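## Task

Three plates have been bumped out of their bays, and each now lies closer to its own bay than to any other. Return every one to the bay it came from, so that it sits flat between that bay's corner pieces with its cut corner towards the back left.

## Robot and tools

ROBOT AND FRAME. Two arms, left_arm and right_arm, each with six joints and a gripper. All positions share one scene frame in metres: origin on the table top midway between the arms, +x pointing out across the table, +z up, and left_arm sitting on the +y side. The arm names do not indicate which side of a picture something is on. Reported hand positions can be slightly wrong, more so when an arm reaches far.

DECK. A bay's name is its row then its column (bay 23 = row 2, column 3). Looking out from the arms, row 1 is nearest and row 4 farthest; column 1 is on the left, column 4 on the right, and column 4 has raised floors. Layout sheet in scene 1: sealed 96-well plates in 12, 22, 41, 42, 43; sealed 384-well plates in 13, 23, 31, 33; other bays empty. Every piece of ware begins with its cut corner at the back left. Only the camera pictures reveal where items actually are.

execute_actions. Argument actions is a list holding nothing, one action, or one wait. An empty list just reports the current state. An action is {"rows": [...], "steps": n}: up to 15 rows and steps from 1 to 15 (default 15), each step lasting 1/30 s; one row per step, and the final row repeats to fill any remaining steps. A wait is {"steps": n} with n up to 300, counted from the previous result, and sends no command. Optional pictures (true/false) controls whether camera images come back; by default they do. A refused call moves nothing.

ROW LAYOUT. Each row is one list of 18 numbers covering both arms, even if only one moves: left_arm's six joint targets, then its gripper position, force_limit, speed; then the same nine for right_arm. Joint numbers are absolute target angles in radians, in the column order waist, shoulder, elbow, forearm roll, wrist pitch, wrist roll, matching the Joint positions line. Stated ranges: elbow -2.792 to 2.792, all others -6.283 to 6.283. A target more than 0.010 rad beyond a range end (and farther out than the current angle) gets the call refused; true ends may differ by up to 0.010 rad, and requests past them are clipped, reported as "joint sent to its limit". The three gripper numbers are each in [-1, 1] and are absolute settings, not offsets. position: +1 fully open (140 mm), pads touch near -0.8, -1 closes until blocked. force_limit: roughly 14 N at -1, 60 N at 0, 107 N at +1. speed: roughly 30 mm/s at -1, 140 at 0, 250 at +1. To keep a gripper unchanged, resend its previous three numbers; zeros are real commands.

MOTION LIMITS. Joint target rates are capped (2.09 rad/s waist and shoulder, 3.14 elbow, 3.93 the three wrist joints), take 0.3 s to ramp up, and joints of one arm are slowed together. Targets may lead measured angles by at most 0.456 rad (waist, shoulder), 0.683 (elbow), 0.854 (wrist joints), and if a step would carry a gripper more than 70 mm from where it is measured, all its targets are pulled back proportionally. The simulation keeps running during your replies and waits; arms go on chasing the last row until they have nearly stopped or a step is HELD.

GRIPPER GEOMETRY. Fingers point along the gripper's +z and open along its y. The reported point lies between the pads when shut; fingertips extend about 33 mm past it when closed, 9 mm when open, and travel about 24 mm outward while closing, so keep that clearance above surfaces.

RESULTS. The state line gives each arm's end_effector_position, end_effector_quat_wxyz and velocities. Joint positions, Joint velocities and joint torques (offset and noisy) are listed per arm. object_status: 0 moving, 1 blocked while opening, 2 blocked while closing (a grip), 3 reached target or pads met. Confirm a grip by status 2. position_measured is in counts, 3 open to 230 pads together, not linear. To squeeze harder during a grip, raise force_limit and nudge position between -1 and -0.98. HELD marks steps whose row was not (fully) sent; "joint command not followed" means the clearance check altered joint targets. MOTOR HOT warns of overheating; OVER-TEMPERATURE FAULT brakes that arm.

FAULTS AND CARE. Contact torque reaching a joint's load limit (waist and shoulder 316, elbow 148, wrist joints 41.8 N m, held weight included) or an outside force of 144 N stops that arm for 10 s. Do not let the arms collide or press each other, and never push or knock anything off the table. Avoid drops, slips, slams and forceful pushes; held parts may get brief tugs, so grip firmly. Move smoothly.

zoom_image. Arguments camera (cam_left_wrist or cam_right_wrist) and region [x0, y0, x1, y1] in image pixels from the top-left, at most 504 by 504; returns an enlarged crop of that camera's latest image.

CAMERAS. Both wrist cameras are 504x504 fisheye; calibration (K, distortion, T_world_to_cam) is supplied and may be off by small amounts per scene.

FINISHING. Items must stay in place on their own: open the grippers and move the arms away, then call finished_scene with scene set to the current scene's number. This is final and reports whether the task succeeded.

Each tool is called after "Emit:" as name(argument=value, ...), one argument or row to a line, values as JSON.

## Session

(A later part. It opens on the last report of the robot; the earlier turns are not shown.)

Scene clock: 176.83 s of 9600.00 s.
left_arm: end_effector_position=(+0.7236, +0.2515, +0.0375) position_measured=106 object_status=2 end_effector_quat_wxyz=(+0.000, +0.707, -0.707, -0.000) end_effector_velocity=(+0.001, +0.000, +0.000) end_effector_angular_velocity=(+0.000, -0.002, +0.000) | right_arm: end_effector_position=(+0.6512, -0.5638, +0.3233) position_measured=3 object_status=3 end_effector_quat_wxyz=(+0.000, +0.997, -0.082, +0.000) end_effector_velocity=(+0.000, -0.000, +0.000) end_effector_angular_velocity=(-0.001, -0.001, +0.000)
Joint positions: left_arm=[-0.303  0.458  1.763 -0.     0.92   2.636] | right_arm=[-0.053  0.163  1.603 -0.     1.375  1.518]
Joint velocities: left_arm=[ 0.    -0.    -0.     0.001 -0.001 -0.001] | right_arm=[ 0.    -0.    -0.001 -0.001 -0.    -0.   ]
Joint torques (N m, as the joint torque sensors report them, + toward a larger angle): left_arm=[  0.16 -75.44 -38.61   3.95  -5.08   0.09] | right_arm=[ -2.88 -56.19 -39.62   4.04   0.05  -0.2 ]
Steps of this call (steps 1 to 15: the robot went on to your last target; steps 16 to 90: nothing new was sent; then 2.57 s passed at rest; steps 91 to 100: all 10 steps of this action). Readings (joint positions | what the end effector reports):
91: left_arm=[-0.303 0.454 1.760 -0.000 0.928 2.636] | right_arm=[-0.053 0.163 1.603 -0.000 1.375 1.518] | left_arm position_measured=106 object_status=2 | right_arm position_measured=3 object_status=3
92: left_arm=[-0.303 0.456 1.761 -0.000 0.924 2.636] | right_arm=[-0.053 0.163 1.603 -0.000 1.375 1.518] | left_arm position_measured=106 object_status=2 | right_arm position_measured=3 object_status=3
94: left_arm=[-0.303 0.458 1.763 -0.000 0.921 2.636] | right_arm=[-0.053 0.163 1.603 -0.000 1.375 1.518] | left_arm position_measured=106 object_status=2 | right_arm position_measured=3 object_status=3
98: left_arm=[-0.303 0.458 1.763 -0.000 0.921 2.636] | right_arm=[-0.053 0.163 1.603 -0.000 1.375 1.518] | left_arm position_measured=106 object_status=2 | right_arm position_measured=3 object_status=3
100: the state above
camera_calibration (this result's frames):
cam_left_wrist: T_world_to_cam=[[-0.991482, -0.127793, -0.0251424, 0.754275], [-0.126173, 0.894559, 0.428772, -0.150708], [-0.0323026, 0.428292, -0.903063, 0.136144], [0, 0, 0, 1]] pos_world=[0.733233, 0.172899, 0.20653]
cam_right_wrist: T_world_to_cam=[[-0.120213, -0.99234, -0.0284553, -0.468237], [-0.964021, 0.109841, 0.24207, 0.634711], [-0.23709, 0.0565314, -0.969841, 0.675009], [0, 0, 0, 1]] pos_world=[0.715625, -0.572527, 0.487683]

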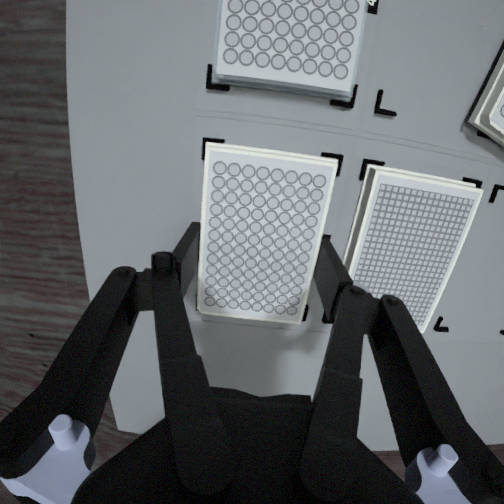

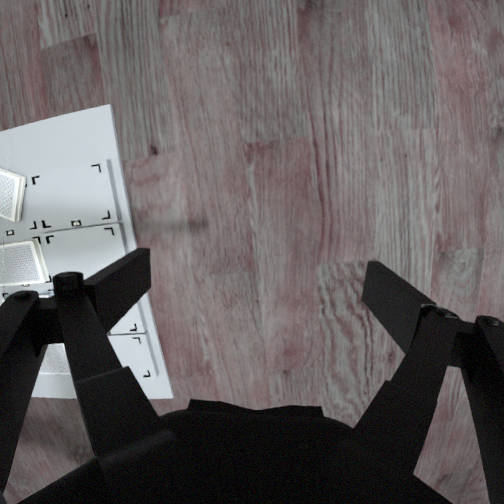

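Emit:
execute_actions(
  actions=[
    {"rows":[[-0.3027,0.4579,1.7625,0,0.9212,2.636,0.55,0,-0.5,-0.053,0.163,1.603,0,1.375,1.518,1,0,0]],"steps":15},
  ],
  pictures=false,
)

Emit:
execute_actions(
  actions=[
    {"rows":[[-0.3027,0.4005,1.7180,0,1.0231,2.636,0.55,0,-0.5,-0.053,0.163,1.603,0,1.375,1.518,1,0,0]],"steps":15},
  ],
)

Emit:
zoom_image(
  camera="cam_left_wrist",
  region=[170,90,400,340],
)

Scene clock: 183.70 s of 9600.00 s.
left_arm: end_effector_position=(+0.7237, +0.2515, +0.0380) position_measured=59 object_status=0 end_effector_quat_wxyz=(-0.000, +0.707, -0.707, +0.000) end_effector_velocity=(-0.000, -0.000, -0.000) end_effector_angular_velocity=(-0.001, +0.001, +0.001) | right_arm: end_effector_position=(+0.6512, -0.5638, +0.3233) position_measured=3 object_status=3 end_effector_quat_wxyz=(+0.000, +0.997, -0.082, +0.000) end_effector_velocity=(+0.000, +0.001, +0.000) end_effector_angular_velocity=(+0.003, -0.001, -0.002)
Joint positions: left_arm=[-0.303  0.458  1.762  0.     0.921  2.636] | right_arm=[-0.053  0.163  1.603 -0.     1.375  1.518]
Joint velocities: left_arm=[ 0.     0.     0.001 -0.001 -0.001 -0.   ] | right_arm=[-0.    -0.    -0.     0.003 -0.     0.001]
Joint torques (N m, as the joint torque sensors report them, + toward a larger angle): left_arm=[  1.4  -81.2  -34.32   3.21  -0.74  -0.19] | right_arm=[ -1.75 -55.82 -39.09   4.12   0.06  -0.26]
Steps of this call (steps 1 to 15: the robot went on to your last target; steps 16 to 90: nothing new was sent; then 3.37 s passed at rest; steps 91 to 105: all 15 steps of this action). Readings (joint positions | what the end effector reports):
91: left_arm=[-0.303 0.458 1.763 0.000 0.920 2.636] | right_arm=[-0.053 0.163 1.603 -0.000 1.375 1.518] | left_arm position_measured=106 object_status=0 | right_arm position_measured=3 object_status=3
92: left_arm=[-0.303 0.458 1.763 0.000 0.920 2.636] | right_arm=[-0.053 0.163 1.603 -0.000 1.375 1.518] | left_arm position_measured=106 object_status=0 | right_arm position_measured=3 object_status=3
94: left_arm=[-0.303 0.458 1.762 0.000 0.921 2.636] | right_arm=[-0.053 0.163 1.603 -0.000 1.375 1.518] | left_arm position_measured=94 object_status=0 | right_arm position_measured=3 object_status=3
98: left_arm=[-0.303 0.458 1.762 0.000 0.921 2.636] | right_arm=[-0.053 0.163 1.603 -0.000 1.375 1.518] | left_arm position_measured=76 object_status=0 | right_arm position_measured=3 object_status=3
105: the state above

Scene clock: 184.20 s of 9600.00 s.
left_arm: end_effector_position=(+0.7234, +0.2517, +0.0998) position_measured=59 object_status=3 end_effector_quat_wxyz=(+0.000, +0.707, -0.707, -0.000) end_effector_velocity=(+0.000, -0.000, -0.001) end_effector_angular_velocity=(-0.000, +0.001, +0.000) | right_arm: end_effector_position=(+0.6512, -0.5638, +0.3233) position_measured=3 object_status=3 end_effector_quat_wxyz=(+0.000, +0.997, -0.082, +0.000) end_effector_velocity=(-0.000, -0.000, -0.000) end_effector_angular_velocity=(-0.001, +0.001, +0.000)
Joint positions: left_arm=[-0.303  0.4    1.718  0.     1.023  2.636] | right_arm=[-0.053  0.163  1.603 -0.     1.375  1.518]
Joint velocities: left_arm=[ 0.     0.002 -0.001 -0.001  0.     0.   ] | right_arm=[-0.     0.     0.001 -0.001  0.     0.   ]
Joint torques (N m, as the joint torque sensors report them, + toward a larger angle): left_arm=[ -0.78 -77.43 -35.84   3.75  -0.98  -0.03] | right_arm=[ -1.59 -56.52 -38.82   4.14   0.15  -0.34]
Steps of this call (steps 1 to 15: all 15 steps of this action). Readings (joint positions | what the end effector reports):
1: left_arm=[-0.303 0.458 1.762 0.000 0.922 2.636] | right_arm=[-0.053 0.163 1.603 -0.000 1.375 1.518] | left_arm position_measured=59 object_status=0 | right_arm position_measured=3 object_status=3
2: left_arm=[-0.303 0.454 1.760 -0.000 0.930 2.636] | right_arm=[-0.053 0.163 1.603 -0.000 1.375 1.518] | left_arm position_measured=59 object_status=0 | right_arm position_measured=3 object_status=3
4: left_arm=[-0.303 0.424 1.736 -0.000 0.982 2.636] | right_arm=[-0.053 0.163 1.603 -0.000 1.375 1.518] | left_arm position_measured=59 object_status=3 | right_arm position_measured=3 object_status=3
8: left_arm=[-0.303 0.400 1.718 0.000 1.023 2.636] | right_arm=[-0.053 0.163 1.603 -0.000 1.375 1.518] | left_arm position_measured=59 object_status=3 | right_arm position_measured=3 object_status=3
15: the state above
camera_calibration (this result's frames):
cam_left_wrist: T_world_to_cam=[[-0.991481, -0.1278, -0.025167, 0.75564], [-0.126188, 0.894528, 0.428831, -0.177621], [-0.0322921, 0.428354, -0.903034, 0.192284], [0, 0, 0, 1]] pos_world=[0.732998, 0.173092, 0.268825]
cam_right_wrist: T_world_to_cam=[[-0.120213, -0.99234, -0.0284553, -0.468237], [-0.964021, 0.109841, 0.24207, 0.634712], [-0.23709, 0.0565314, -0.969841, 0.675009], [0, 0, 0, 1]] pos_world=[0.715625, -0.572527, 0.487683]

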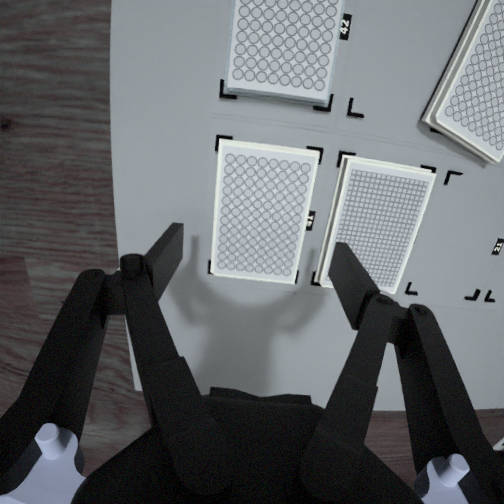

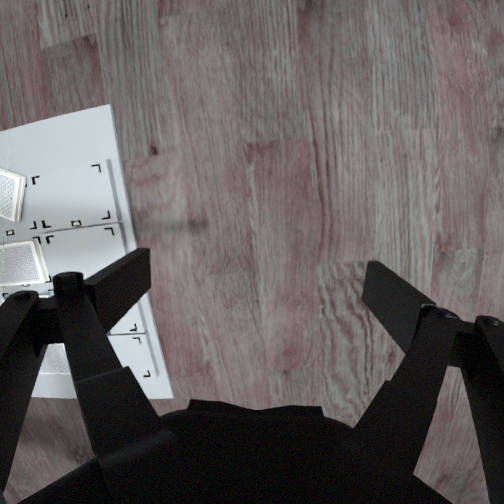

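Region (170, 90, 400, 340) of cam_left_wrist's 504x504 image, scaled by 2.016, with more detail than that image has; it fills the left 464 columns of this view, and the rest is white.

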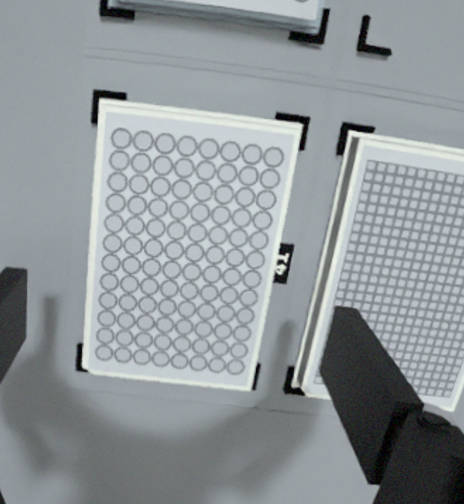

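Emit:
execute_actions(
  actions=[
    {"rows":[[-0.6451,0.2744,1.794,0,1.0732,2.294,0.55,0,0,-0.053,0.163,1.603,0,1.375,1.518,1,0,0]],"steps":15},
  ],
  pictures=false,
)

Emit:
execute_actions(
  actions=[
    {"steps":8},
  ],
)

Scene clock: 193.97 s of 9600.00 s.
left_arm: end_effector_position=(+0.5645, +0.1127, +0.1442) position_measured=59 object_status=3 end_effector_quat_wxyz=(+0.000, +0.707, -0.708, -0.000) end_effector_velocity=(-0.378, -0.233, +0.090) end_effector_angular_velocity=(-0.002, -0.001, -0.007) | right_arm: end_effector_position=(+0.6512, -0.5638, +0.3233) position_measured=3 object_status=3 end_effector_quat_wxyz=(+0.000, +0.997, -0.082, +0.000) end_effector_velocity=(-0.000, +0.000, -0.000) end_effector_angular_velocity=(+0.000, +0.001, +0.000)
Joint positions: left_arm=[-0.603  0.29   1.784 -0.     1.067  2.337] | right_arm=[-0.053  0.163  1.603 -0.     1.375  1.518]
Joint velocities: left_arm=[-0.651 -0.24   0.143 -0.     0.095 -0.644] | right_arm=[ 0.    -0.     0.     0.     0.001 -0.   ]
Joint torques (N m, as the joint torque sensors report them, + toward a larger angle): left_arm=[  9.45 -69.58 -36.58   4.01  -0.24   0.11] | right_arm=[ -2.71 -56.28 -39.06   4.05   0.05  -0.26]
Steps of this call (steps 1 to 15: the robot went on to your last target; steps 16 to 90: nothing new was sent; then 6.27 s passed at rest; steps 91 to 105: all 15 steps of this action). Readings (joint positions | what the end effector reports):
91: left_arm=[-0.303 0.400 1.718 -0.000 1.023 2.636] | right_arm=[-0.053 0.163 1.603 -0.000 1.375 1.518] | left_arm position_measured=59 object_status=3 | right_arm position_measured=3 object_status=3
92: left_arm=[-0.307 0.399 1.719 -0.000 1.024 2.632] | right_arm=[-0.053 0.163 1.603 -0.000 1.375 1.518] | left_arm position_measured=59 object_status=3 | right_arm position_measured=3 object_status=3
94: left_arm=[-0.339 0.388 1.726 -0.000 1.028 2.600] | right_arm=[-0.053 0.163 1.603 -0.000 1.375 1.518] | left_arm position_measured=59 object_status=3 | right_arm position_measured=3 object_status=3
98: left_arm=[-0.436 0.352 1.747 -0.000 1.043 2.503] | right_arm=[-0.053 0.163 1.603 -0.000 1.375 1.518] | left_arm position_measured=59 object_status=3 | right_arm position_measured=3 object_status=3
105: the state above

Scene clock: 194.23 s of 9600.00 s.
left_arm: end_effector_position=(+0.5396, +0.0983, +0.1499) position_measured=59 object_status=3 end_effector_quat_wxyz=(+0.000, +0.707, -0.707, -0.000) end_effector_velocity=(-0.001, -0.001, +0.000) end_effector_angular_velocity=(-0.001, -0.001, -0.002) | right_arm: end_effector_position=(+0.6512, -0.5638, +0.3233) position_measured=3 object_status=3 end_effector_quat_wxyz=(+0.000, +0.997, -0.082, +0.000) end_effector_velocity=(+0.000, -0.000, +0.000) end_effector_angular_velocity=(-0.001, -0.000, -0.001)
Joint positions: left_arm=[-0.645  0.274  1.794 -0.     1.073  2.294] | right_arm=[-0.053  0.163  1.603 -0.     1.375  1.518]
Joint velocities: left_arm=[-0.002 -0.001  0.     0.    -0.    -0.   ] | right_arm=[-0.    -0.    -0.    -0.001  0.     0.001]
Joint torques (N m, as the joint torque sensors report them, + toward a larger angle): left_arm=[ -2.01 -67.12 -37.74   3.8   -0.51   0.02] | right_arm=[ -1.72 -56.09 -39.6    4.14   0.18  -0.29]
Steps of this call (steps 1 to 8: the robot went on to your last target). Readings (joint positions | what the end effector reports):
1: left_arm=[-0.622 0.283 1.789 -0.000 1.070 2.317] | right_arm=[-0.053 0.163 1.603 -0.000 1.375 1.518] | left_arm position_measured=59 object_status=3 | right_arm position_measured=3 object_status=3
2: left_arm=[-0.636 0.278 1.792 -0.000 1.072 2.303] | right_arm=[-0.053 0.163 1.603 -0.000 1.375 1.518] | left_arm position_measured=59 object_status=3 | right_arm position_measured=3 object_status=3
4: left_arm=[-0.645 0.275 1.794 -0.000 1.073 2.295] | right_arm=[-0.053 0.163 1.603 -0.000 1.375 1.518] | left_arm position_measured=59 object_status=3 | right_arm position_measured=3 object_status=3
8: the state above
camera_calibration (this result's frames):
cam_left_wrist: T_world_to_cam=[[-0.991519, -0.127505, -0.0251387, 0.555095], [-0.125909, 0.894554, 0.428858, -0.0852526], [-0.0321938, 0.428386, -0.903022, 0.297224], [0, 0, 0, 1]] pos_world=[0.549222, 0.0197143, 0.318915]
cam_right_wrist: T_world_to_cam=[[-0.120213, -0.99234, -0.0284554, -0.468237], [-0.964021, 0.109841, 0.24207, 0.634711], [-0.23709, 0.0565315, -0.969841, 0.675009], [0, 0, 0, 1]] pos_world=[0.715625, -0.572527, 0.487683]

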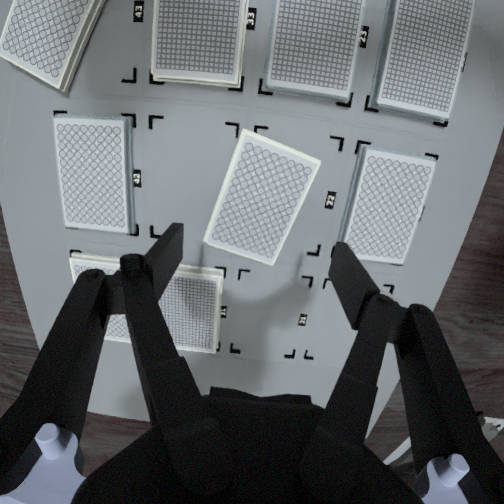

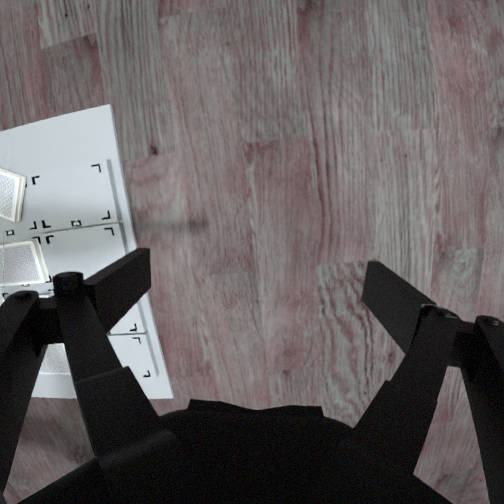

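Emit:
execute_actions(
  actions=[
    {"rows":[[-0.6443,0.34,1.8501,0,0.9515,2.537,0.55,0,0,-0.053,0.163,1.603,0,1.375,1.518,1,0,0],[-0.6443,0.34,1.8501,0,0.9515,2.537,0.55,0,0,-0.053,0.163,1.603,0,1.375,1.518,1,0,0],[-0.6443,0.34,1.8501,0,0.9515,2.537,0.55,0,0,-0.053,0.163,1.603,0,1.375,1.518,1,0,0],[-0.6443,0.34,1.8501,0,0.9515,2.537,0.55,0,0,-0.053,0.163,1.603,0,1.375,1.518,1,0,0],[-0.6443,0.34,1.8501,0,0.9515,2.537,0.55,0,0,-0.053,0.163,1.603,0,1.375,1.518,1,0,0],[-0.6443,0.3822,1.8797,0,0.8797,2.537,0.55,0,0,-0.053,0.163,1.603,0,1.375,1.518,1,0,0]],"steps":15},
  ],
)

Scene clock: 212.30 s of 9600.00 s.
left_arm: end_effector_position=(+0.5418, +0.0964, +0.0391) position_measured=59 object_status=3 end_effector_quat_wxyz=(+0.000, +0.616, -0.788, +0.000) end_effector_velocity=(+0.001, -0.001, +0.001) end_effector_angular_velocity=(-0.003, -0.002, +0.000) | right_arm: end_effector_position=(+0.6512, -0.5638, +0.3233) position_measured=3 object_status=3 end_effector_quat_wxyz=(+0.000, +0.997, -0.082, +0.000) end_effector_velocity=(-0.000, -0.000, -0.000) end_effector_angular_velocity=(-0.001, +0.000, +0.001)
Joint positions: left_arm=[-0.644  0.382  1.879 -0.     0.88   2.537] | right_arm=[-0.053  0.163  1.603 -0.     1.375  1.518]
Joint velocities: left_arm=[-0.    -0.001 -0.    -0.001 -0.002  0.001] | right_arm=[-0.     0.     0.001 -0.001 -0.001 -0.   ]
Joint torques (N m, as the joint torque sensors report them, + toward a larger angle): left_arm=[ -1.35 -74.96 -34.04   3.35  -0.13  -0.08] | right_arm=[ -0.99 -55.1  -39.51   4.1   -0.13  -0.28]
Steps of this call (steps 1 to 30: the robot went on to your last target; steps 31 to 90: nothing new was sent; then 14.57 s passed at rest; steps 91 to 105: all 15 steps of this action). Readings (joint positions | what the end effector reports):
91: left_arm=[-0.645 0.274 1.794 0.000 1.073 2.294] | right_arm=[-0.053 0.163 1.603 -0.000 1.375 1.518] | left_arm position_measured=59 object_status=3 | right_arm position_measured=3 object_status=3
92: left_arm=[-0.645 0.276 1.796 0.000 1.069 2.302] | right_arm=[-0.053 0.163 1.603 -0.000 1.375 1.518] | left_arm position_measured=59 object_status=3 | right_arm position_measured=3 object_status=3
94: left_arm=[-0.645 0.292 1.809 0.000 1.039 2.362] | right_arm=[-0.053 0.163 1.603 -0.000 1.375 1.518] | left_arm position_measured=59 object_status=3 | right_arm position_measured=3 object_status=3
98: left_arm=[-0.644 0.354 1.860 0.000 0.928 2.524] | right_arm=[-0.053 0.163 1.603 -0.000 1.375 1.518] | left_arm position_measured=59 object_status=3 | right_arm position_measured=3 object_status=3
105: the state above
camera_calibration (this result's frames):
cam_left_wrist: T_world_to_cam=[[-0.993159, 0.114007, -0.0252616, 0.531845], [0.0922649, 0.898739, 0.428667, -0.154362], [0.0715745, 0.423403, -0.903109, 0.142259], [0, 0, 0, 1]] pos_world=[0.532266, 0.0178641, 0.20808]
cam_right_wrist: T_world_to_cam=[[-0.120213, -0.99234, -0.0284553, -0.468237], [-0.964021, 0.109841, 0.24207, 0.634711], [-0.23709, 0.0565315, -0.969841, 0.675009], [0, 0, 0, 1]] pos_world=[0.715625, -0.572527, 0.487683]

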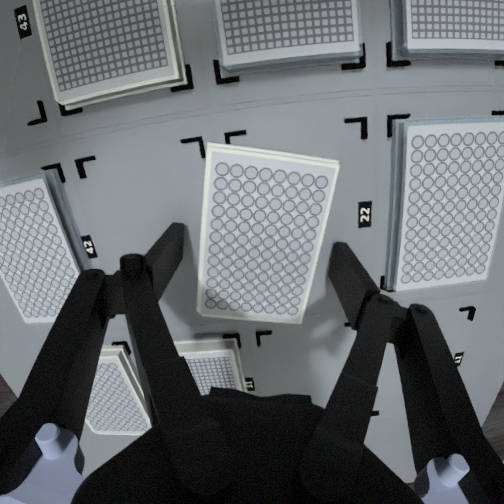

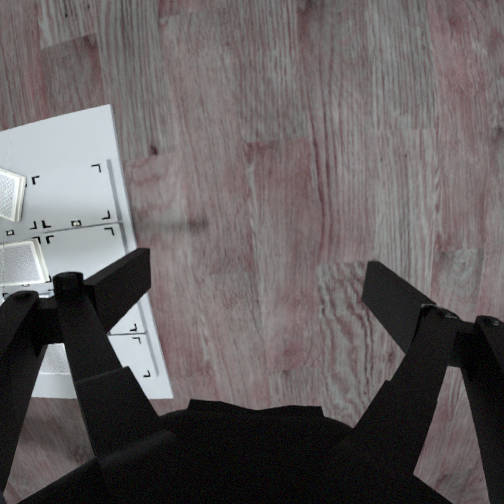

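Emit:
execute_actions(
  actions=[
    {"rows":[[-0.6443,0.3822,1.8797,0,0.8797,2.537,-1,0,0,-0.053,0.163,1.603,0,1.375,1.518,1,0,0]],"steps":12},
  ],
  pictures=false,
)

Scene clock: 222.20 s of 9600.00 s.
left_arm: end_effector_position=(+0.5418, +0.0965, +0.0389) position_measured=106 object_status=0 end_effector_quat_wxyz=(-0.000, +0.616, -0.788, +0.000) end_effector_velocity=(+0.000, -0.000, +0.001) end_effector_angular_velocity=(-0.000, -0.001, +0.001) | right_arm: end_effector_position=(+0.6512, -0.5638, +0.3233) position_measured=3 object_status=3 end_effector_quat_wxyz=(+0.000, +0.997, -0.082, +0.000) end_effector_velocity=(-0.000, -0.000, +0.000) end_effector_angular_velocity=(-0.002, +0.001, -0.000)
Joint positions: left_arm=[-0.644  0.382  1.88   0.     0.88   2.537] | right_arm=[-0.053  0.163  1.603 -0.     1.375  1.518]
Joint velocities: left_arm=[ 0.    -0.001 -0.001  0.001  0.    -0.001] | right_arm=[ 0.    -0.    -0.    -0.002  0.     0.001]
Joint torques (N m, as the joint torque sensors report them, + toward a larger angle): left_arm=[ -2.42 -65.9  -27.2    2.75   0.    -0.47] | right_arm=[ -2.01 -56.36 -39.54   4.06   0.    -0.36]
Steps of this call (steps 1 to 15: the robot went on to your last target; steps 16 to 90: nothing new was sent; then 6.50 s passed at rest; steps 91 to 102: all 12 steps of this action). Readings (joint positions | what the end effector reports):
91: left_arm=[-0.644 0.382 1.880 0.000 0.880 2.537] | right_arm=[-0.053 0.163 1.603 -0.000 1.375 1.518] | left_arm position_measured=59 object_status=0 | right_arm position_measured=3 object_status=3
92: left_arm=[-0.644 0.382 1.880 0.000 0.880 2.537] | right_arm=[-0.053 0.163 1.603 -0.000 1.375 1.518] | left_arm position_measured=63 object_status=0 | right_arm position_measured=3 object_status=3
94: left_arm=[-0.644 0.382 1.880 0.000 0.880 2.537] | right_arm=[-0.053 0.163 1.603 -0.000 1.375 1.518] | left_arm position_measured=78 object_status=0 | right_arm position_measured=3 object_status=3
98: left_arm=[-0.644 0.382 1.880 0.000 0.880 2.537] | right_arm=[-0.053 0.163 1.603 -0.000 1.375 1.518] | left_arm position_measured=106 object_status=0 | right_arm position_measured=3 object_status=3
102: the state above

Emit:
execute_actions(
  actions=[
    {"rows":[[-0.6443,0.35,1.8577,0,0.9339,2.537,-1,0,0,-0.053,0.163,1.603,0,1.375,1.518,1,0,0],[-0.6443,0.35,1.8577,0,0.9339,2.537,-1,0,0,-0.053,0.163,1.603,0,1.375,1.518,1,0,0],[-0.6443,0.35,1.8577,0,0.9339,2.537,-1,0,0,-0.053,0.163,1.603,0,1.375,1.518,1,0,0],[-0.6443,0.35,1.8577,0,0.9339,2.537,-1,0,0,-0.053,0.163,1.603,0,1.375,1.518,1,0,0],[-0.6443,0.35,1.8577,0,0.9339,2.537,-1,0,0,-0.053,0.163,1.603,0,1.375,1.518,1,0,0],[-0.6443,0.35,1.8577,0,0.9339,2.537,-1,0,0,-0.053,0.163,1.603,0,1.375,1.518,1,0,0],[-0.6905,0.3314,1.8849,0,0.9253,2.2485,-1,0,0,-0.053,0.163,1.603,0,1.375,1.518,1,0,0]],"steps":15},
  ],
  pictures=false,
)

Emit:
execute_actions(
  actions=[
    {"rows":[[-0.6905,0.3314,1.8849,0,0.9253,2.2485,-1,0,0,-0.053,0.163,1.603,0,1.375,1.518,1,0,0],[-0.6905,0.3314,1.8849,0,0.9253,2.2485,-1,0,0,-0.053,0.163,1.603,0,1.375,1.518,1,0,0],[-0.6905,0.3314,1.8849,0,0.9253,2.2485,-1,0,0,-0.053,0.163,1.603,0,1.375,1.518,1,0,0],[-0.6905,0.3314,1.8849,0,0.9253,2.2485,-1,0,0,-0.053,0.163,1.603,0,1.375,1.518,1,0,0],[-0.6905,0.3314,1.8849,0,0.9253,2.2485,-1,0,0,-0.053,0.163,1.603,0,1.375,1.518,1,0,0],[-0.6905,0.3545,1.9009,0,0.8862,2.2485,-1,0,0,-0.053,0.163,1.603,0,1.375,1.518,1,0,0]],"steps":15},
  ],
)

Scene clock: 237.30 s of 9600.00 s.
left_arm: end_effector_position=(+0.5115, +0.0865, +0.0699) position_measured=106 object_status=2 end_effector_quat_wxyz=(-0.000, +0.704, -0.710, -0.000) end_effector_velocity=(-0.039, -0.015, +0.002) end_effector_angular_velocity=(-0.000, -0.000, +0.324) | right_arm: end_effector_position=(+0.6512, -0.5638, +0.3233) position_measured=3 object_status=3 end_effector_quat_wxyz=(+0.000, +0.997, -0.082, +0.000) end_effector_velocity=(-0.000, +0.000, +0.000) end_effector_angular_velocity=(+0.000, +0.000, +0.000)
Joint positions: left_arm=[-0.689  0.332  1.884  0.     0.925  2.256] | right_arm=[-0.053  0.163  1.603 -0.     1.375  1.518]
Joint velocities: left_arm=[-0.061 -0.022  0.029 -0.    -0.007 -0.384] | right_arm=[ 0. -0.  0. -0.  0. -0.]
Joint torques (N m, as the joint torque sensors report them, + toward a larger angle): left_arm=[  6.88 -68.13 -34.05   3.76  -0.37   0.32] | right_arm=[ -1.73 -55.91 -39.36   4.02   0.05  -0.43]
Steps of this call (steps 1 to 15: the robot went on to your last target; steps 16 to 90: nothing new was sent; then 11.60 s passed at rest; steps 91 to 105: all 15 steps of this action). Readings (joint positions | what the end effector reports):
91: left_arm=[-0.644 0.382 1.880 -0.000 0.880 2.537] | right_arm=[-0.053 0.163 1.603 -0.000 1.375 1.518] | left_arm position_measured=106 object_status=2 | right_arm position_measured=3 object_status=3
92: left_arm=[-0.644 0.378 1.877 -0.000 0.888 2.537] | right_arm=[-0.053 0.163 1.603 -0.000 1.375 1.518] | left_arm position_measured=106 object_status=2 | right_arm position_measured=3 object_status=3
94: left_arm=[-0.644 0.356 1.861 -0.000 0.924 2.537] | right_arm=[-0.053 0.163 1.603 -0.000 1.375 1.518] | left_arm position_measured=106 object_status=2 | right_arm position_measured=3 object_status=3
98: left_arm=[-0.646 0.350 1.860 0.000 0.933 2.528] | right_arm=[-0.053 0.163 1.603 -0.000 1.375 1.518] | left_arm position_measured=106 object_status=2 | right_arm position_measured=3 object_status=3
105: the state above

Scene clock: 237.80 s of 9600.00 s.
left_arm: end_effector_position=(+0.5108, +0.0863, +0.0480) position_measured=106 object_status=2 end_effector_quat_wxyz=(-0.000, +0.707, -0.707, +0.000) end_effector_velocity=(+0.000, -0.000, +0.000) end_effector_angular_velocity=(-0.001, -0.001, +0.001) | right_arm: end_effector_position=(+0.6512, -0.5638, +0.3233) position_measured=3 object_status=3 end_effector_quat_wxyz=(+0.000, +0.997, -0.082, +0.000) end_effector_velocity=(+0.000, -0.000, -0.000) end_effector_angular_velocity=(-0.001, -0.000, -0.000)
Joint positions: left_arm=[-0.691  0.354  1.901  0.     0.886  2.249] | right_arm=[-0.053  0.163  1.603 -0.     1.375  1.518]
Joint velocities: left_arm=[-0.    -0.    -0.    -0.    -0.    -0.001] | right_arm=[ 0.     0.    -0.    -0.001 -0.001  0.001]
Joint torques (N m, as the joint torque sensors report them, + toward a larger angle): left_arm=[  2.42 -68.4  -32.83   3.35  -0.74   0.05] | right_arm=[ -1.82 -55.84 -39.2    4.13  -0.05  -0.27]
Steps of this call (steps 1 to 15: all 15 steps of this action). Readings (joint positions | what the end effector reports):
1: left_arm=[-0.690 0.331 1.885 0.000 0.925 2.250] | right_arm=[-0.053 0.163 1.603 -0.000 1.375 1.518] | left_arm position_measured=106 object_status=2 | right_arm position_measured=3 object_status=3
2: left_arm=[-0.690 0.331 1.885 0.000 0.925 2.249] | right_arm=[-0.053 0.163 1.603 -0.000 1.375 1.518] | left_arm position_measured=106 object_status=2 | right_arm position_measured=3 object_status=3
4: left_arm=[-0.690 0.331 1.885 0.000 0.925 2.249] | right_arm=[-0.053 0.163 1.603 -0.000 1.375 1.518] | left_arm position_measured=106 object_status=2 | right_arm position_measured=3 object_status=3
8: left_arm=[-0.690 0.345 1.894 0.000 0.901 2.249] | right_arm=[-0.053 0.163 1.603 -0.000 1.375 1.518] | left_arm position_measured=106 object_status=2 | right_arm position_measured=3 object_status=3
15: the state above
camera_calibration (this result's frames):
cam_left_wrist: T_world_to_cam=[[-0.99153, -0.1274, -0.0252508, 0.522391], [-0.125866, 0.894612, 0.428751, -0.0344515], [-0.0320332, 0.428298, -0.90307, 0.209357], [0, 0, 0, 1]] pos_world=[0.520336, 0.00770593, 0.217026]
cam_right_wrist: T_world_to_cam=[[-0.120213, -0.99234, -0.0284554, -0.468237], [-0.964021, 0.109841, 0.24207, 0.634711], [-0.23709, 0.0565315, -0.969841, 0.675009], [0, 0, 0, 1]] pos_world=[0.715625, -0.572527, 0.487683]

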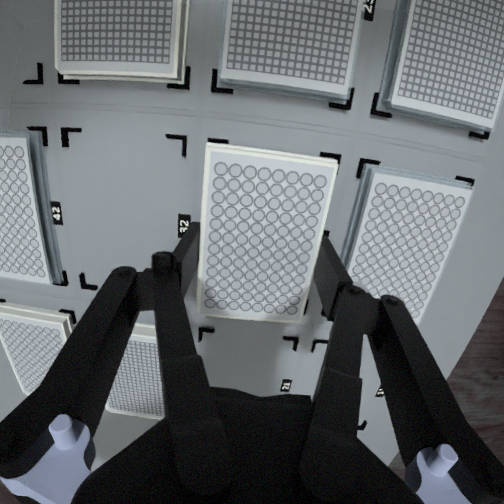

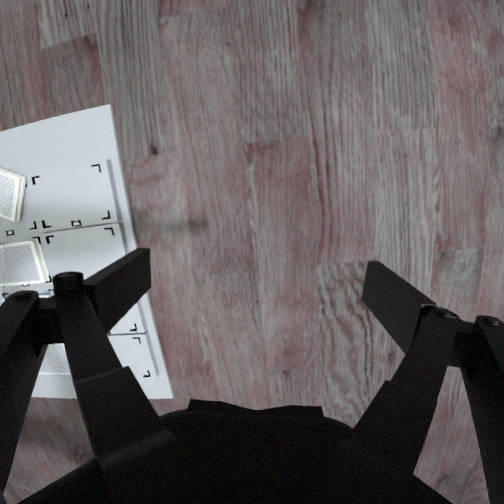

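Emit:
execute_actions(
  actions=[
    {"rows":[[-0.6905,0.3599,1.9044,0,0.8773,2.2485,-1,0,0,-0.053,0.163,1.603,0,1.375,1.518,1,0,0]],"steps":9},
  ],
)

Emit:
zoom_image(
  camera="cam_left_wrist",
  region=[170,90,400,340],
)

Scene clock: 243.13 s of 9600.00 s.
left_arm: end_effector_position=(+0.5108, +0.0863, +0.0429) position_measured=106 object_status=2 end_effector_quat_wxyz=(+0.000, +0.707, -0.707, +0.000) end_effector_velocity=(-0.000, +0.000, -0.001) end_effector_angular_velocity=(+0.001, +0.001, +0.000) | right_arm: end_effector_position=(+0.6512, -0.5638, +0.3233) position_measured=3 object_status=3 end_effector_quat_wxyz=(+0.000, +0.997, -0.082, +0.000) end_effector_velocity=(-0.000, +0.000, -0.001) end_effector_angular_velocity=(+0.000, +0.001, +0.000)
Joint positions: left_arm=[-0.69   0.36   1.904 -0.     0.877  2.248] | right_arm=[-0.053  0.163  1.603 -0.     1.375  1.518]
Joint velocities: left_arm=[ 0.     0.001  0.     0.     0.    -0.   ] | right_arm=[ 0.     0.     0.001  0.    -0.    -0.   ]
Joint torques (N m, as the joint torque sensors report them, + toward a larger angle): left_arm=[  0.09 -71.46 -33.31   2.67  -0.68   0.32] | right_arm=[ -2.52 -55.62 -39.4    4.1    0.01  -0.44]
Steps of this call (steps 1 to 15: the robot went on to your last target; steps 16 to 90: nothing new was sent; then 2.03 s passed at rest; steps 91 to 99: all 9 steps of this action). Readings (joint positions | what the end effector reports):
91: left_arm=[-0.690 0.355 1.901 -0.000 0.886 2.248] | right_arm=[-0.053 0.163 1.603 -0.000 1.375 1.518] | left_arm position_measured=106 object_status=2 | right_arm position_measured=3 object_status=3
92: left_arm=[-0.690 0.357 1.902 -0.000 0.882 2.248] | right_arm=[-0.053 0.163 1.603 -0.000 1.375 1.518] | left_arm position_measured=106 object_status=2 | right_arm position_measured=3 object_status=3
94: left_arm=[-0.690 0.360 1.904 -0.000 0.878 2.248] | right_arm=[-0.053 0.163 1.603 -0.000 1.375 1.518] | left_arm position_measured=106 object_status=2 | right_arm position_measured=3 object_status=3
98: left_arm=[-0.690 0.360 1.904 -0.000 0.877 2.248] | right_arm=[-0.053 0.163 1.603 -0.000 1.375 1.518] | left_arm position_measured=106 object_status=2 | right_arm position_measured=3 object_status=3
99: the state above
camera_calibration (this result's frames):
cam_left_wrist: T_world_to_cam=[[-0.991516, -0.127525, -0.0251643, 0.522275], [-0.125942, 0.894598, 0.428758, -0.0322503], [-0.0321657, 0.42829, -0.903069, 0.204847], [0, 0, 0, 1]] pos_world=[0.520371, 0.00772033, 0.211961]
cam_right_wrist: T_world_to_cam=[[-0.120213, -0.99234, -0.0284553, -0.468237], [-0.964021, 0.109841, 0.24207, 0.634711], [-0.23709, 0.0565313, -0.969841, 0.675009], [0, 0, 0, 1]] pos_world=[0.715625, -0.572527, 0.487683]

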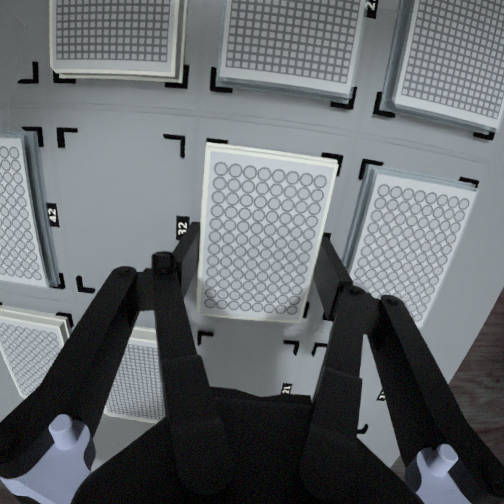

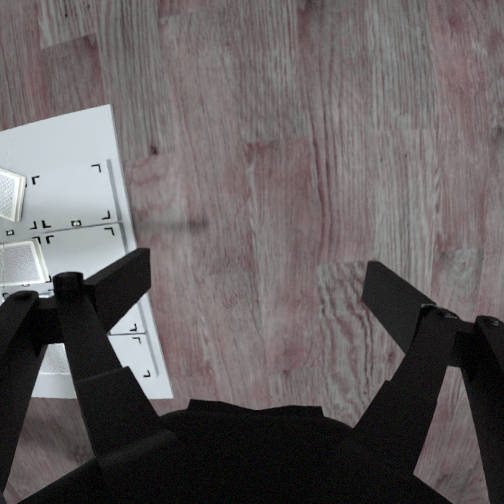

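Region (170, 90, 400, 340) of cam_left_wrist's 504x504 image, scaled by 2.016, with more detail than that image has; it fills the left 464 columns of this view, and the rest is white.

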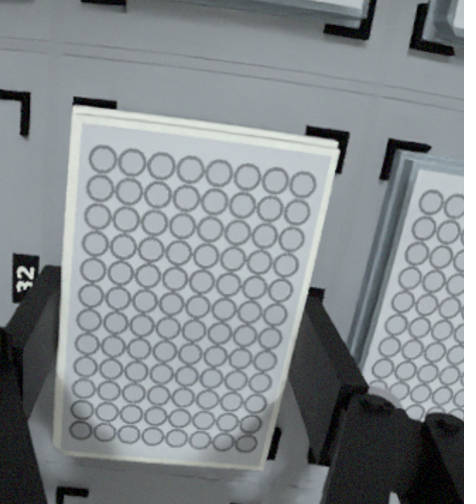

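Emit:
execute_actions(
  actions=[
    {"rows":[[-0.6921,0.3585,1.9056,0,0.8775,2.247,-1,0,0,-0.053,0.163,1.603,0,1.375,1.518,1,0,0],[-0.6921,0.3585,1.9056,0,0.8775,2.247,-1,0,0,-0.053,0.163,1.603,0,1.375,1.518,1,0,0],[-0.6921,0.3585,1.9056,0,0.8775,2.247,-1,0,0,-0.053,0.163,1.603,0,1.375,1.518,1,0,0],[-0.6921,0.3585,1.9056,0,0.8775,2.247,-1,0,0,-0.053,0.163,1.603,0,1.375,1.518,1,0,0],[-0.6921,0.3585,1.9056,0,0.8775,2.247,-1,0,0,-0.053,0.163,1.603,0,1.375,1.518,1,0,0],[-0.6921,0.3585,1.9056,0,0.8775,2.247,-1,0,0,-0.053,0.163,1.603,0,1.375,1.518,1,0,0],[-0.6921,0.3625,1.9085,0,0.8706,2.247,-1,0,0,-0.053,0.163,1.603,0,1.375,1.518,1,0,0]],"steps":15},
  ],
)

Scene clock: 254.23 s of 9600.00 s.
left_arm: end_effector_position=(+0.5095, +0.0863, +0.0395) position_measured=106 object_status=2 end_effector_quat_wxyz=(-0.000, +0.707, -0.707, +0.000) end_effector_velocity=(-0.001, +0.001, -0.001) end_effector_angular_velocity=(+0.001, +0.001, -0.001) | right_arm: end_effector_position=(+0.6512, -0.5638, +0.3233) position_measured=3 object_status=3 end_effector_quat_wxyz=(+0.000, +0.997, -0.082, +0.000) end_effector_velocity=(-0.000, -0.000, -0.000) end_effector_angular_velocity=(-0.000, -0.000, +0.000)
Joint positions: left_arm=[-0.692  0.362  1.908  0.     0.871  2.247] | right_arm=[-0.053  0.163  1.603 -0.     1.375  1.518]
Joint velocities: left_arm=[ 0.     0.     0.002 -0.    -0.     0.001] | right_arm=[-0.    -0.     0.    -0.    -0.001 -0.   ]
Joint torques (N m, as the joint torque sensors report them, + toward a larger angle): left_arm=[  0.07 -74.85 -34.78   3.01  -0.85   0.25] | right_arm=[ -2.48 -55.95 -39.63   4.06   0.14  -0.17]
Steps of this call (steps 1 to 15: the robot went on to your last target; steps 16 to 90: nothing new was sent; then 7.60 s passed at rest; steps 91 to 105: all 15 steps of this action). Readings (joint positions | what the end effector reports):
91: left_arm=[-0.691 0.360 1.904 0.000 0.877 2.248] | right_arm=[-0.053 0.163 1.603 -0.000 1.375 1.518] | left_arm position_measured=106 object_status=2 | right_arm position_measured=3 object_status=3
92: left_arm=[-0.691 0.360 1.905 0.000 0.877 2.248] | right_arm=[-0.053 0.163 1.603 -0.000 1.375 1.518] | left_arm position_measured=106 object_status=2 | right_arm position_measured=3 object_status=3
94: left_arm=[-0.692 0.359 1.906 0.000 0.877 2.247] | right_arm=[-0.053 0.163 1.603 -0.000 1.375 1.518] | left_arm position_measured=106 object_status=2 | right_arm position_measured=3 object_status=3
98: left_arm=[-0.692 0.360 1.907 0.000 0.874 2.247] | right_arm=[-0.053 0.163 1.603 -0.000 1.375 1.518] | left_arm position_measured=106 object_status=2 | right_arm position_measured=3 object_status=3
105: the state above
camera_calibration (this result's frames):
cam_left_wrist: T_world_to_cam=[[-0.991539, -0.127326, -0.0252497, 0.520863], [-0.125798, 0.894616, 0.428762, -0.0310415], [-0.0320037, 0.428311, -0.903065, 0.201636], [0, 0, 0, 1]] pos_world=[0.519005, 0.00772691, 0.208551]
cam_right_wrist: T_world_to_cam=[[-0.120213, -0.99234, -0.0284555, -0.468237], [-0.964021, 0.109841, 0.24207, 0.634711], [-0.23709, 0.0565316, -0.969841, 0.675009], [0, 0, 0, 1]] pos_world=[0.715625, -0.572527, 0.487683]

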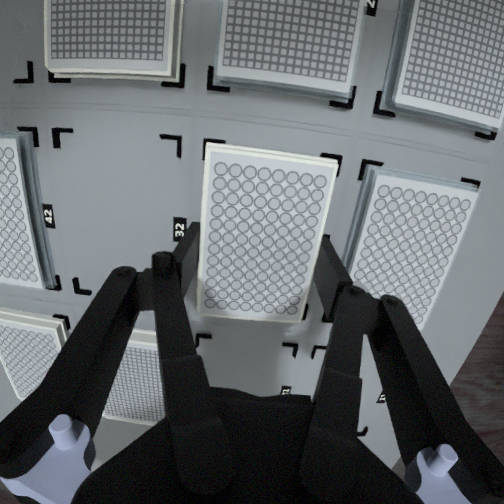

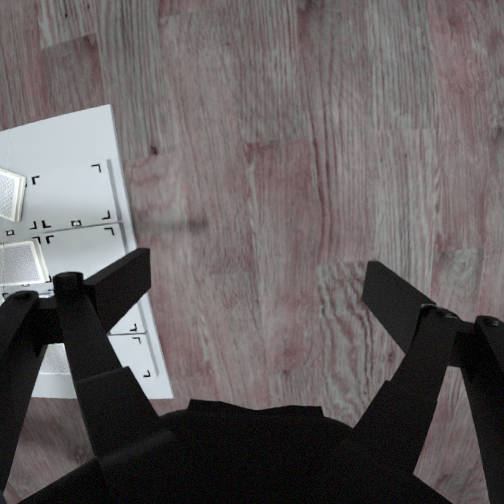

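Emit:
execute_actions(
  actions=[
    {"rows":[[-0.6921,0.363,1.9088,0,0.8698,2.247,0.55,0,-0.3,-0.053,0.163,1.603,0,1.375,1.518,1,0,0]],"steps":15},
  ],
  pictures=false,
)

Emit:
execute_actions(
  actions=[
    {"rows":[[-0.6921,0.3005,1.8627,0,0.9784,2.247,0.55,0,-0.3,-0.053,0.163,1.603,0,1.375,1.518,1,0,0]],"steps":12},
  ],
)

Emit:
zoom_image(
  camera="cam_left_wrist",
  region=[170,90,400,340],
)

Scene clock: 261.03 s of 9600.00 s.
left_arm: end_effector_position=(+0.5095, +0.0863, +0.0390) position_measured=59 object_status=0 end_effector_quat_wxyz=(+0.000, +0.707, -0.707, -0.000) end_effector_velocity=(+0.001, -0.001, +0.001) end_effector_angular_velocity=(-0.003, -0.002, -0.001) | right_arm: end_effector_position=(+0.6512, -0.5638, +0.3233) position_measured=3 object_status=3 end_effector_quat_wxyz=(+0.000, +0.997, -0.082, +0.000) end_effector_velocity=(-0.000, -0.000, -0.000) end_effector_angular_velocity=(-0.001, +0.001, -0.000)
Joint positions: left_arm=[-0.692  0.363  1.909 -0.     0.87   2.247] | right_arm=[-0.053  0.163  1.603 -0.     1.375  1.518]
Joint velocities: left_arm=[-0.    -0.001 -0.002 -0.    -0.001  0.001] | right_arm=[ 0.     0.     0.    -0.001  0.     0.001]
Joint torques (N m, as the joint torque sensors report them, + toward a larger angle): left_arm=[ -1.17 -68.83 -32.49   3.05  -0.58  -0.07] | right_arm=[ -2.65 -55.43 -39.03   4.1    0.19  -0.3 ]
Steps of this call (steps 1 to 15: the robot went on to your last target; steps 16 to 90: nothing new was sent; then 3.30 s passed at rest; steps 91 to 105: all 15 steps of this action). Readings (joint positions | what the end effector reports):
91: left_arm=[-0.692 0.363 1.909 -0.000 0.871 2.247] | right_arm=[-0.053 0.163 1.603 -0.000 1.375 1.518] | left_arm position_measured=106 object_status=0 | right_arm position_measured=3 object_status=3
92: left_arm=[-0.692 0.363 1.909 -0.000 0.870 2.247] | right_arm=[-0.053 0.163 1.603 -0.000 1.375 1.518] | left_arm position_measured=106 object_status=0 | right_arm position_measured=3 object_status=3
94: left_arm=[-0.692 0.363 1.909 -0.000 0.870 2.247] | right_arm=[-0.053 0.163 1.603 -0.000 1.375 1.518] | left_arm position_measured=92 object_status=0 | right_arm position_measured=3 object_status=3
98: left_arm=[-0.692 0.363 1.909 -0.000 0.870 2.247] | right_arm=[-0.053 0.163 1.603 -0.000 1.375 1.518] | left_arm position_measured=69 object_status=0 | right_arm position_measured=3 object_status=3
105: the state above

Scene clock: 261.43 s of 9600.00 s.
left_arm: end_effector_position=(+0.5094, +0.0865, +0.1001) position_measured=59 object_status=3 end_effector_quat_wxyz=(-0.000, +0.707, -0.707, -0.000) end_effector_velocity=(+0.000, -0.001, +0.001) end_effector_angular_velocity=(-0.001, -0.001, +0.001) | right_arm: end_effector_position=(+0.6512, -0.5638, +0.3233) position_measured=3 object_status=3 end_effector_quat_wxyz=(+0.000, +0.997, -0.082, +0.000) end_effector_velocity=(-0.000, -0.001, -0.000) end_effector_angular_velocity=(-0.001, +0.001, +0.001)
Joint positions: left_arm=[-0.692  0.3    1.863  0.     0.978  2.247] | right_arm=[-0.053  0.163  1.603 -0.     1.375  1.518]
Joint velocities: left_arm=[ 0.    -0.    -0.001 -0.     0.    -0.001] | right_arm=[-0.    -0.     0.001 -0.002 -0.    -0.001]
Joint torques (N m, as the joint torque sensors report them, + toward a larger angle): left_arm=[ -0.08 -71.11 -37.28   3.34  -0.66   0.22] | right_arm=[ -2.91 -56.34 -39.29   4.05   0.17  -0.38]
Steps of this call (steps 1 to 12: all 12 steps of this action). Readings (joint positions | what the end effector reports):
1: left_arm=[-0.692 0.363 1.909 -0.000 0.870 2.247] | right_arm=[-0.053 0.163 1.603 -0.000 1.375 1.518] | left_arm position_measured=59 object_status=3 | right_arm position_measured=3 object_status=3
2: left_arm=[-0.692 0.359 1.906 -0.000 0.878 2.247] | right_arm=[-0.053 0.163 1.603 -0.000 1.375 1.518] | left_arm position_measured=59 object_status=3 | right_arm position_measured=3 object_status=3
4: left_arm=[-0.692 0.329 1.883 -0.000 0.931 2.247] | right_arm=[-0.053 0.163 1.603 -0.000 1.375 1.518] | left_arm position_measured=59 object_status=3 | right_arm position_measured=3 object_status=3
8: left_arm=[-0.692 0.300 1.863 0.000 0.978 2.247] | right_arm=[-0.053 0.163 1.603 -0.000 1.375 1.518] | left_arm position_measured=59 object_status=3 | right_arm position_measured=3 object_status=3
12: the state above
camera_calibration (this result's frames):
cam_left_wrist: T_world_to_cam=[[-0.991532, -0.127399, -0.0251877, 0.522339], [-0.125835, 0.894571, 0.428845, -0.057123], [-0.0321023, 0.428383, -0.903027, 0.25626], [0, 0, 0, 1]] pos_world=[0.518954, 0.00786862, 0.269063]
cam_right_wrist: T_world_to_cam=[[-0.120213, -0.99234, -0.0284554, -0.468237], [-0.964021, 0.109841, 0.24207, 0.634711], [-0.23709, 0.0565315, -0.969841, 0.675009], [0, 0, 0, 1]] pos_world=[0.715625, -0.572527, 0.487683]

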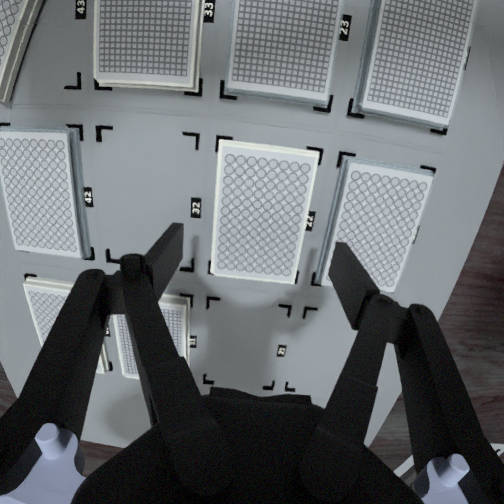

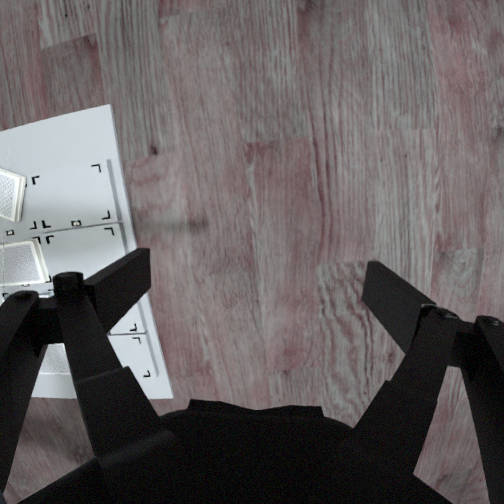

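Region (170, 90, 400, 340) of cam_left_wrist's 504x504 image, scaled by 2.016, with more detail than that image has; it fills the left 464 columns of this view, and the rest is white.

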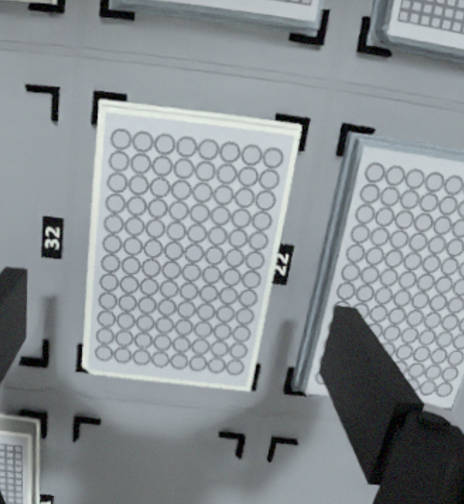

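Emit:
execute_actions(
  actions=[
    {"rows":[[-0.5955,0.6948,1.1039,0,1.3429,2.3435,0.55,0,0,-0.053,0.163,1.603,0,1.375,1.518,1,0,0]],"steps":15},
  ],
  pictures=false,
)

Emit:
execute_actions(
  actions=[
    {"steps":15},
  ],
)

Scene clock: 274.80 s of 9600.00 s.
left_arm: end_effector_position=(+0.6731, -0.0341, +0.1489) position_measured=59 object_status=3 end_effector_quat_wxyz=(-0.000, +0.707, -0.707, -0.002) end_effector_velocity=(+0.398, -0.245, +0.107) end_effector_angular_velocity=(-0.016, -0.014, +0.000) | right_arm: end_effector_position=(+0.6512, -0.5638, +0.3233) position_measured=3 object_status=3 end_effector_quat_wxyz=(+0.000, +0.997, -0.082, +0.000) end_effector_velocity=(+0.001, +0.000, +0.001) end_effector_angular_velocity=(-0.000, -0.002, +0.001)
Joint positions: left_arm=[-0.63   0.554  1.379 -0.     1.213  2.309] | right_arm=[-0.053  0.163  1.603 -0.     1.375  1.518]
Joint velocities: left_arm=[ 0.153  0.624 -1.218  0.     0.573  0.153] | right_arm=[ 0.    -0.    -0.001  0.    -0.001 -0.   ]
Joint torques (N m, as the joint torque sensors report them, + toward a larger angle): left_arm=[ -0.23 -94.87 -38.6    3.7   -0.08  -0.27] | right_arm=[ -2.35 -55.83 -39.38   4.32   0.01  -0.3 ]
Steps of this call (steps 1 to 15: the robot went on to your last target; steps 16 to 90: nothing new was sent; then 9.87 s passed at rest; steps 91 to 105: all 15 steps of this action). Readings (joint positions | what the end effector reports):
91: left_arm=[-0.692 0.301 1.862 -0.000 0.979 2.247] | right_arm=[-0.053 0.163 1.603 -0.000 1.375 1.518] | left_arm position_measured=59 object_status=3 | right_arm position_measured=3 object_status=3
92: left_arm=[-0.691 0.305 1.856 -0.000 0.982 2.247] | right_arm=[-0.053 0.163 1.603 -0.000 1.375 1.518] | left_arm position_measured=59 object_status=3 | right_arm position_measured=3 object_status=3
94: left_arm=[-0.685 0.332 1.808 -0.000 1.008 2.254] | right_arm=[-0.053 0.163 1.603 -0.000 1.375 1.518] | left_arm position_measured=59 object_status=3 | right_arm position_measured=3 object_status=3
98: left_arm=[-0.664 0.414 1.654 -0.000 1.083 2.274] | right_arm=[-0.053 0.163 1.603 -0.000 1.375 1.518] | left_arm position_measured=59 object_status=3 | right_arm position_measured=3 object_status=3
105: the state above

Scene clock: 275.30 s of 9600.00 s.
left_arm: end_effector_position=(+0.7592, -0.0806, +0.1700) position_measured=59 object_status=3 end_effector_quat_wxyz=(-0.000, +0.707, -0.707, +0.000) end_effector_velocity=(+0.001, -0.000, -0.000) end_effector_angular_velocity=(-0.001, -0.001, +0.002) | right_arm: end_effector_position=(+0.6512, -0.5638, +0.3233) position_measured=3 object_status=3 end_effector_quat_wxyz=(+0.000, +0.997, -0.082, +0.000) end_effector_velocity=(+0.000, +0.000, +0.000) end_effector_angular_velocity=(+0.000, +0.000, +0.001)
Joint positions: left_arm=[-0.596  0.695  1.104  0.     1.343  2.343] | right_arm=[-0.053  0.163  1.603 -0.     1.375  1.518]
Joint velocities: left_arm=[ 0.     0.001 -0.001 -0.    -0.001 -0.001] | right_arm=[ 0.    -0.    -0.     0.     0.001 -0.001]
Joint torques (N m, as the joint torque sensors report them, + toward a larger angle): left_arm=[  -1.43 -111.    -41.72    3.94   -0.58    0.49] | right_arm=[ -2.33 -56.01 -39.43   4.14   0.15  -0.28]
Steps of this call (steps 1 to 15: the robot went on to your last target). Readings (joint positions | what the end effector reports):
1: left_arm=[-0.625 0.576 1.337 -0.000 1.233 2.314] | right_arm=[-0.053 0.163 1.603 -0.000 1.375 1.518] | left_arm position_measured=59 object_status=3 | right_arm position_measured=3 object_status=3
2: left_arm=[-0.619 0.597 1.295 -0.000 1.253 2.319] | right_arm=[-0.053 0.163 1.603 -0.000 1.375 1.518] | left_arm position_measured=59 object_status=3 | right_arm position_measured=3 object_status=3
4: left_arm=[-0.609 0.641 1.209 -0.000 1.293 2.330] | right_arm=[-0.053 0.163 1.603 -0.000 1.375 1.518] | left_arm position_measured=59 object_status=3 | right_arm position_measured=3 object_status=3
8: left_arm=[-0.596 0.694 1.107 0.000 1.341 2.343] | right_arm=[-0.053 0.163 1.603 -0.000 1.375 1.518] | left_arm position_measured=59 object_status=3 | right_arm position_measured=3 object_status=3
15: the state above
camera_calibration (this result's frames):
cam_left_wrist: T_world_to_cam=[[-0.991526, -0.127429, -0.0252627, 0.750548], [-0.125896, 0.894593, 0.428781, 0.0938108], [-0.0320394, 0.428328, -0.903055, 0.398989], [0, 0, 0, 1]] pos_world=[0.768782, -0.159179, 0.339046]
cam_right_wrist: T_world_to_cam=[[-0.120213, -0.99234, -0.0284552, -0.468237], [-0.964021, 0.109841, 0.24207, 0.634712], [-0.23709, 0.0565314, -0.969841, 0.675009], [0, 0, 0, 1]] pos_world=[0.715625, -0.572527, 0.487683]

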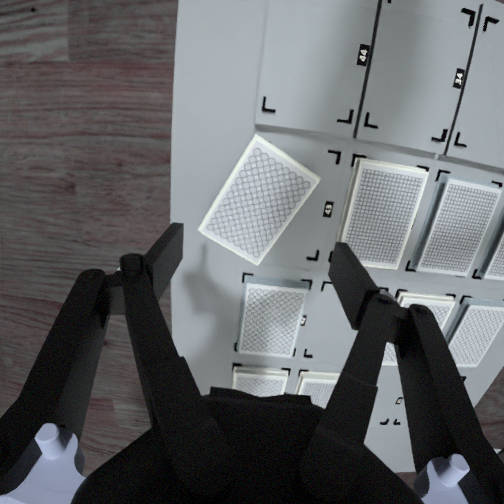

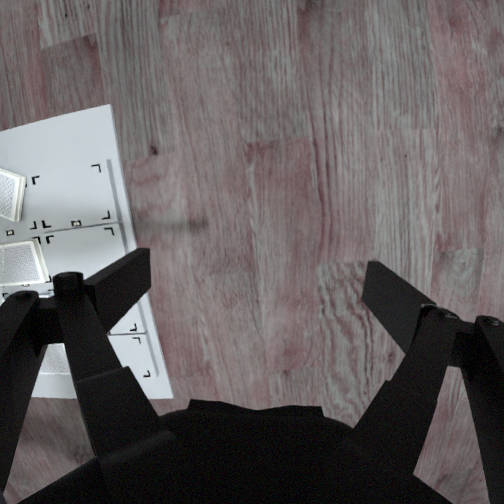

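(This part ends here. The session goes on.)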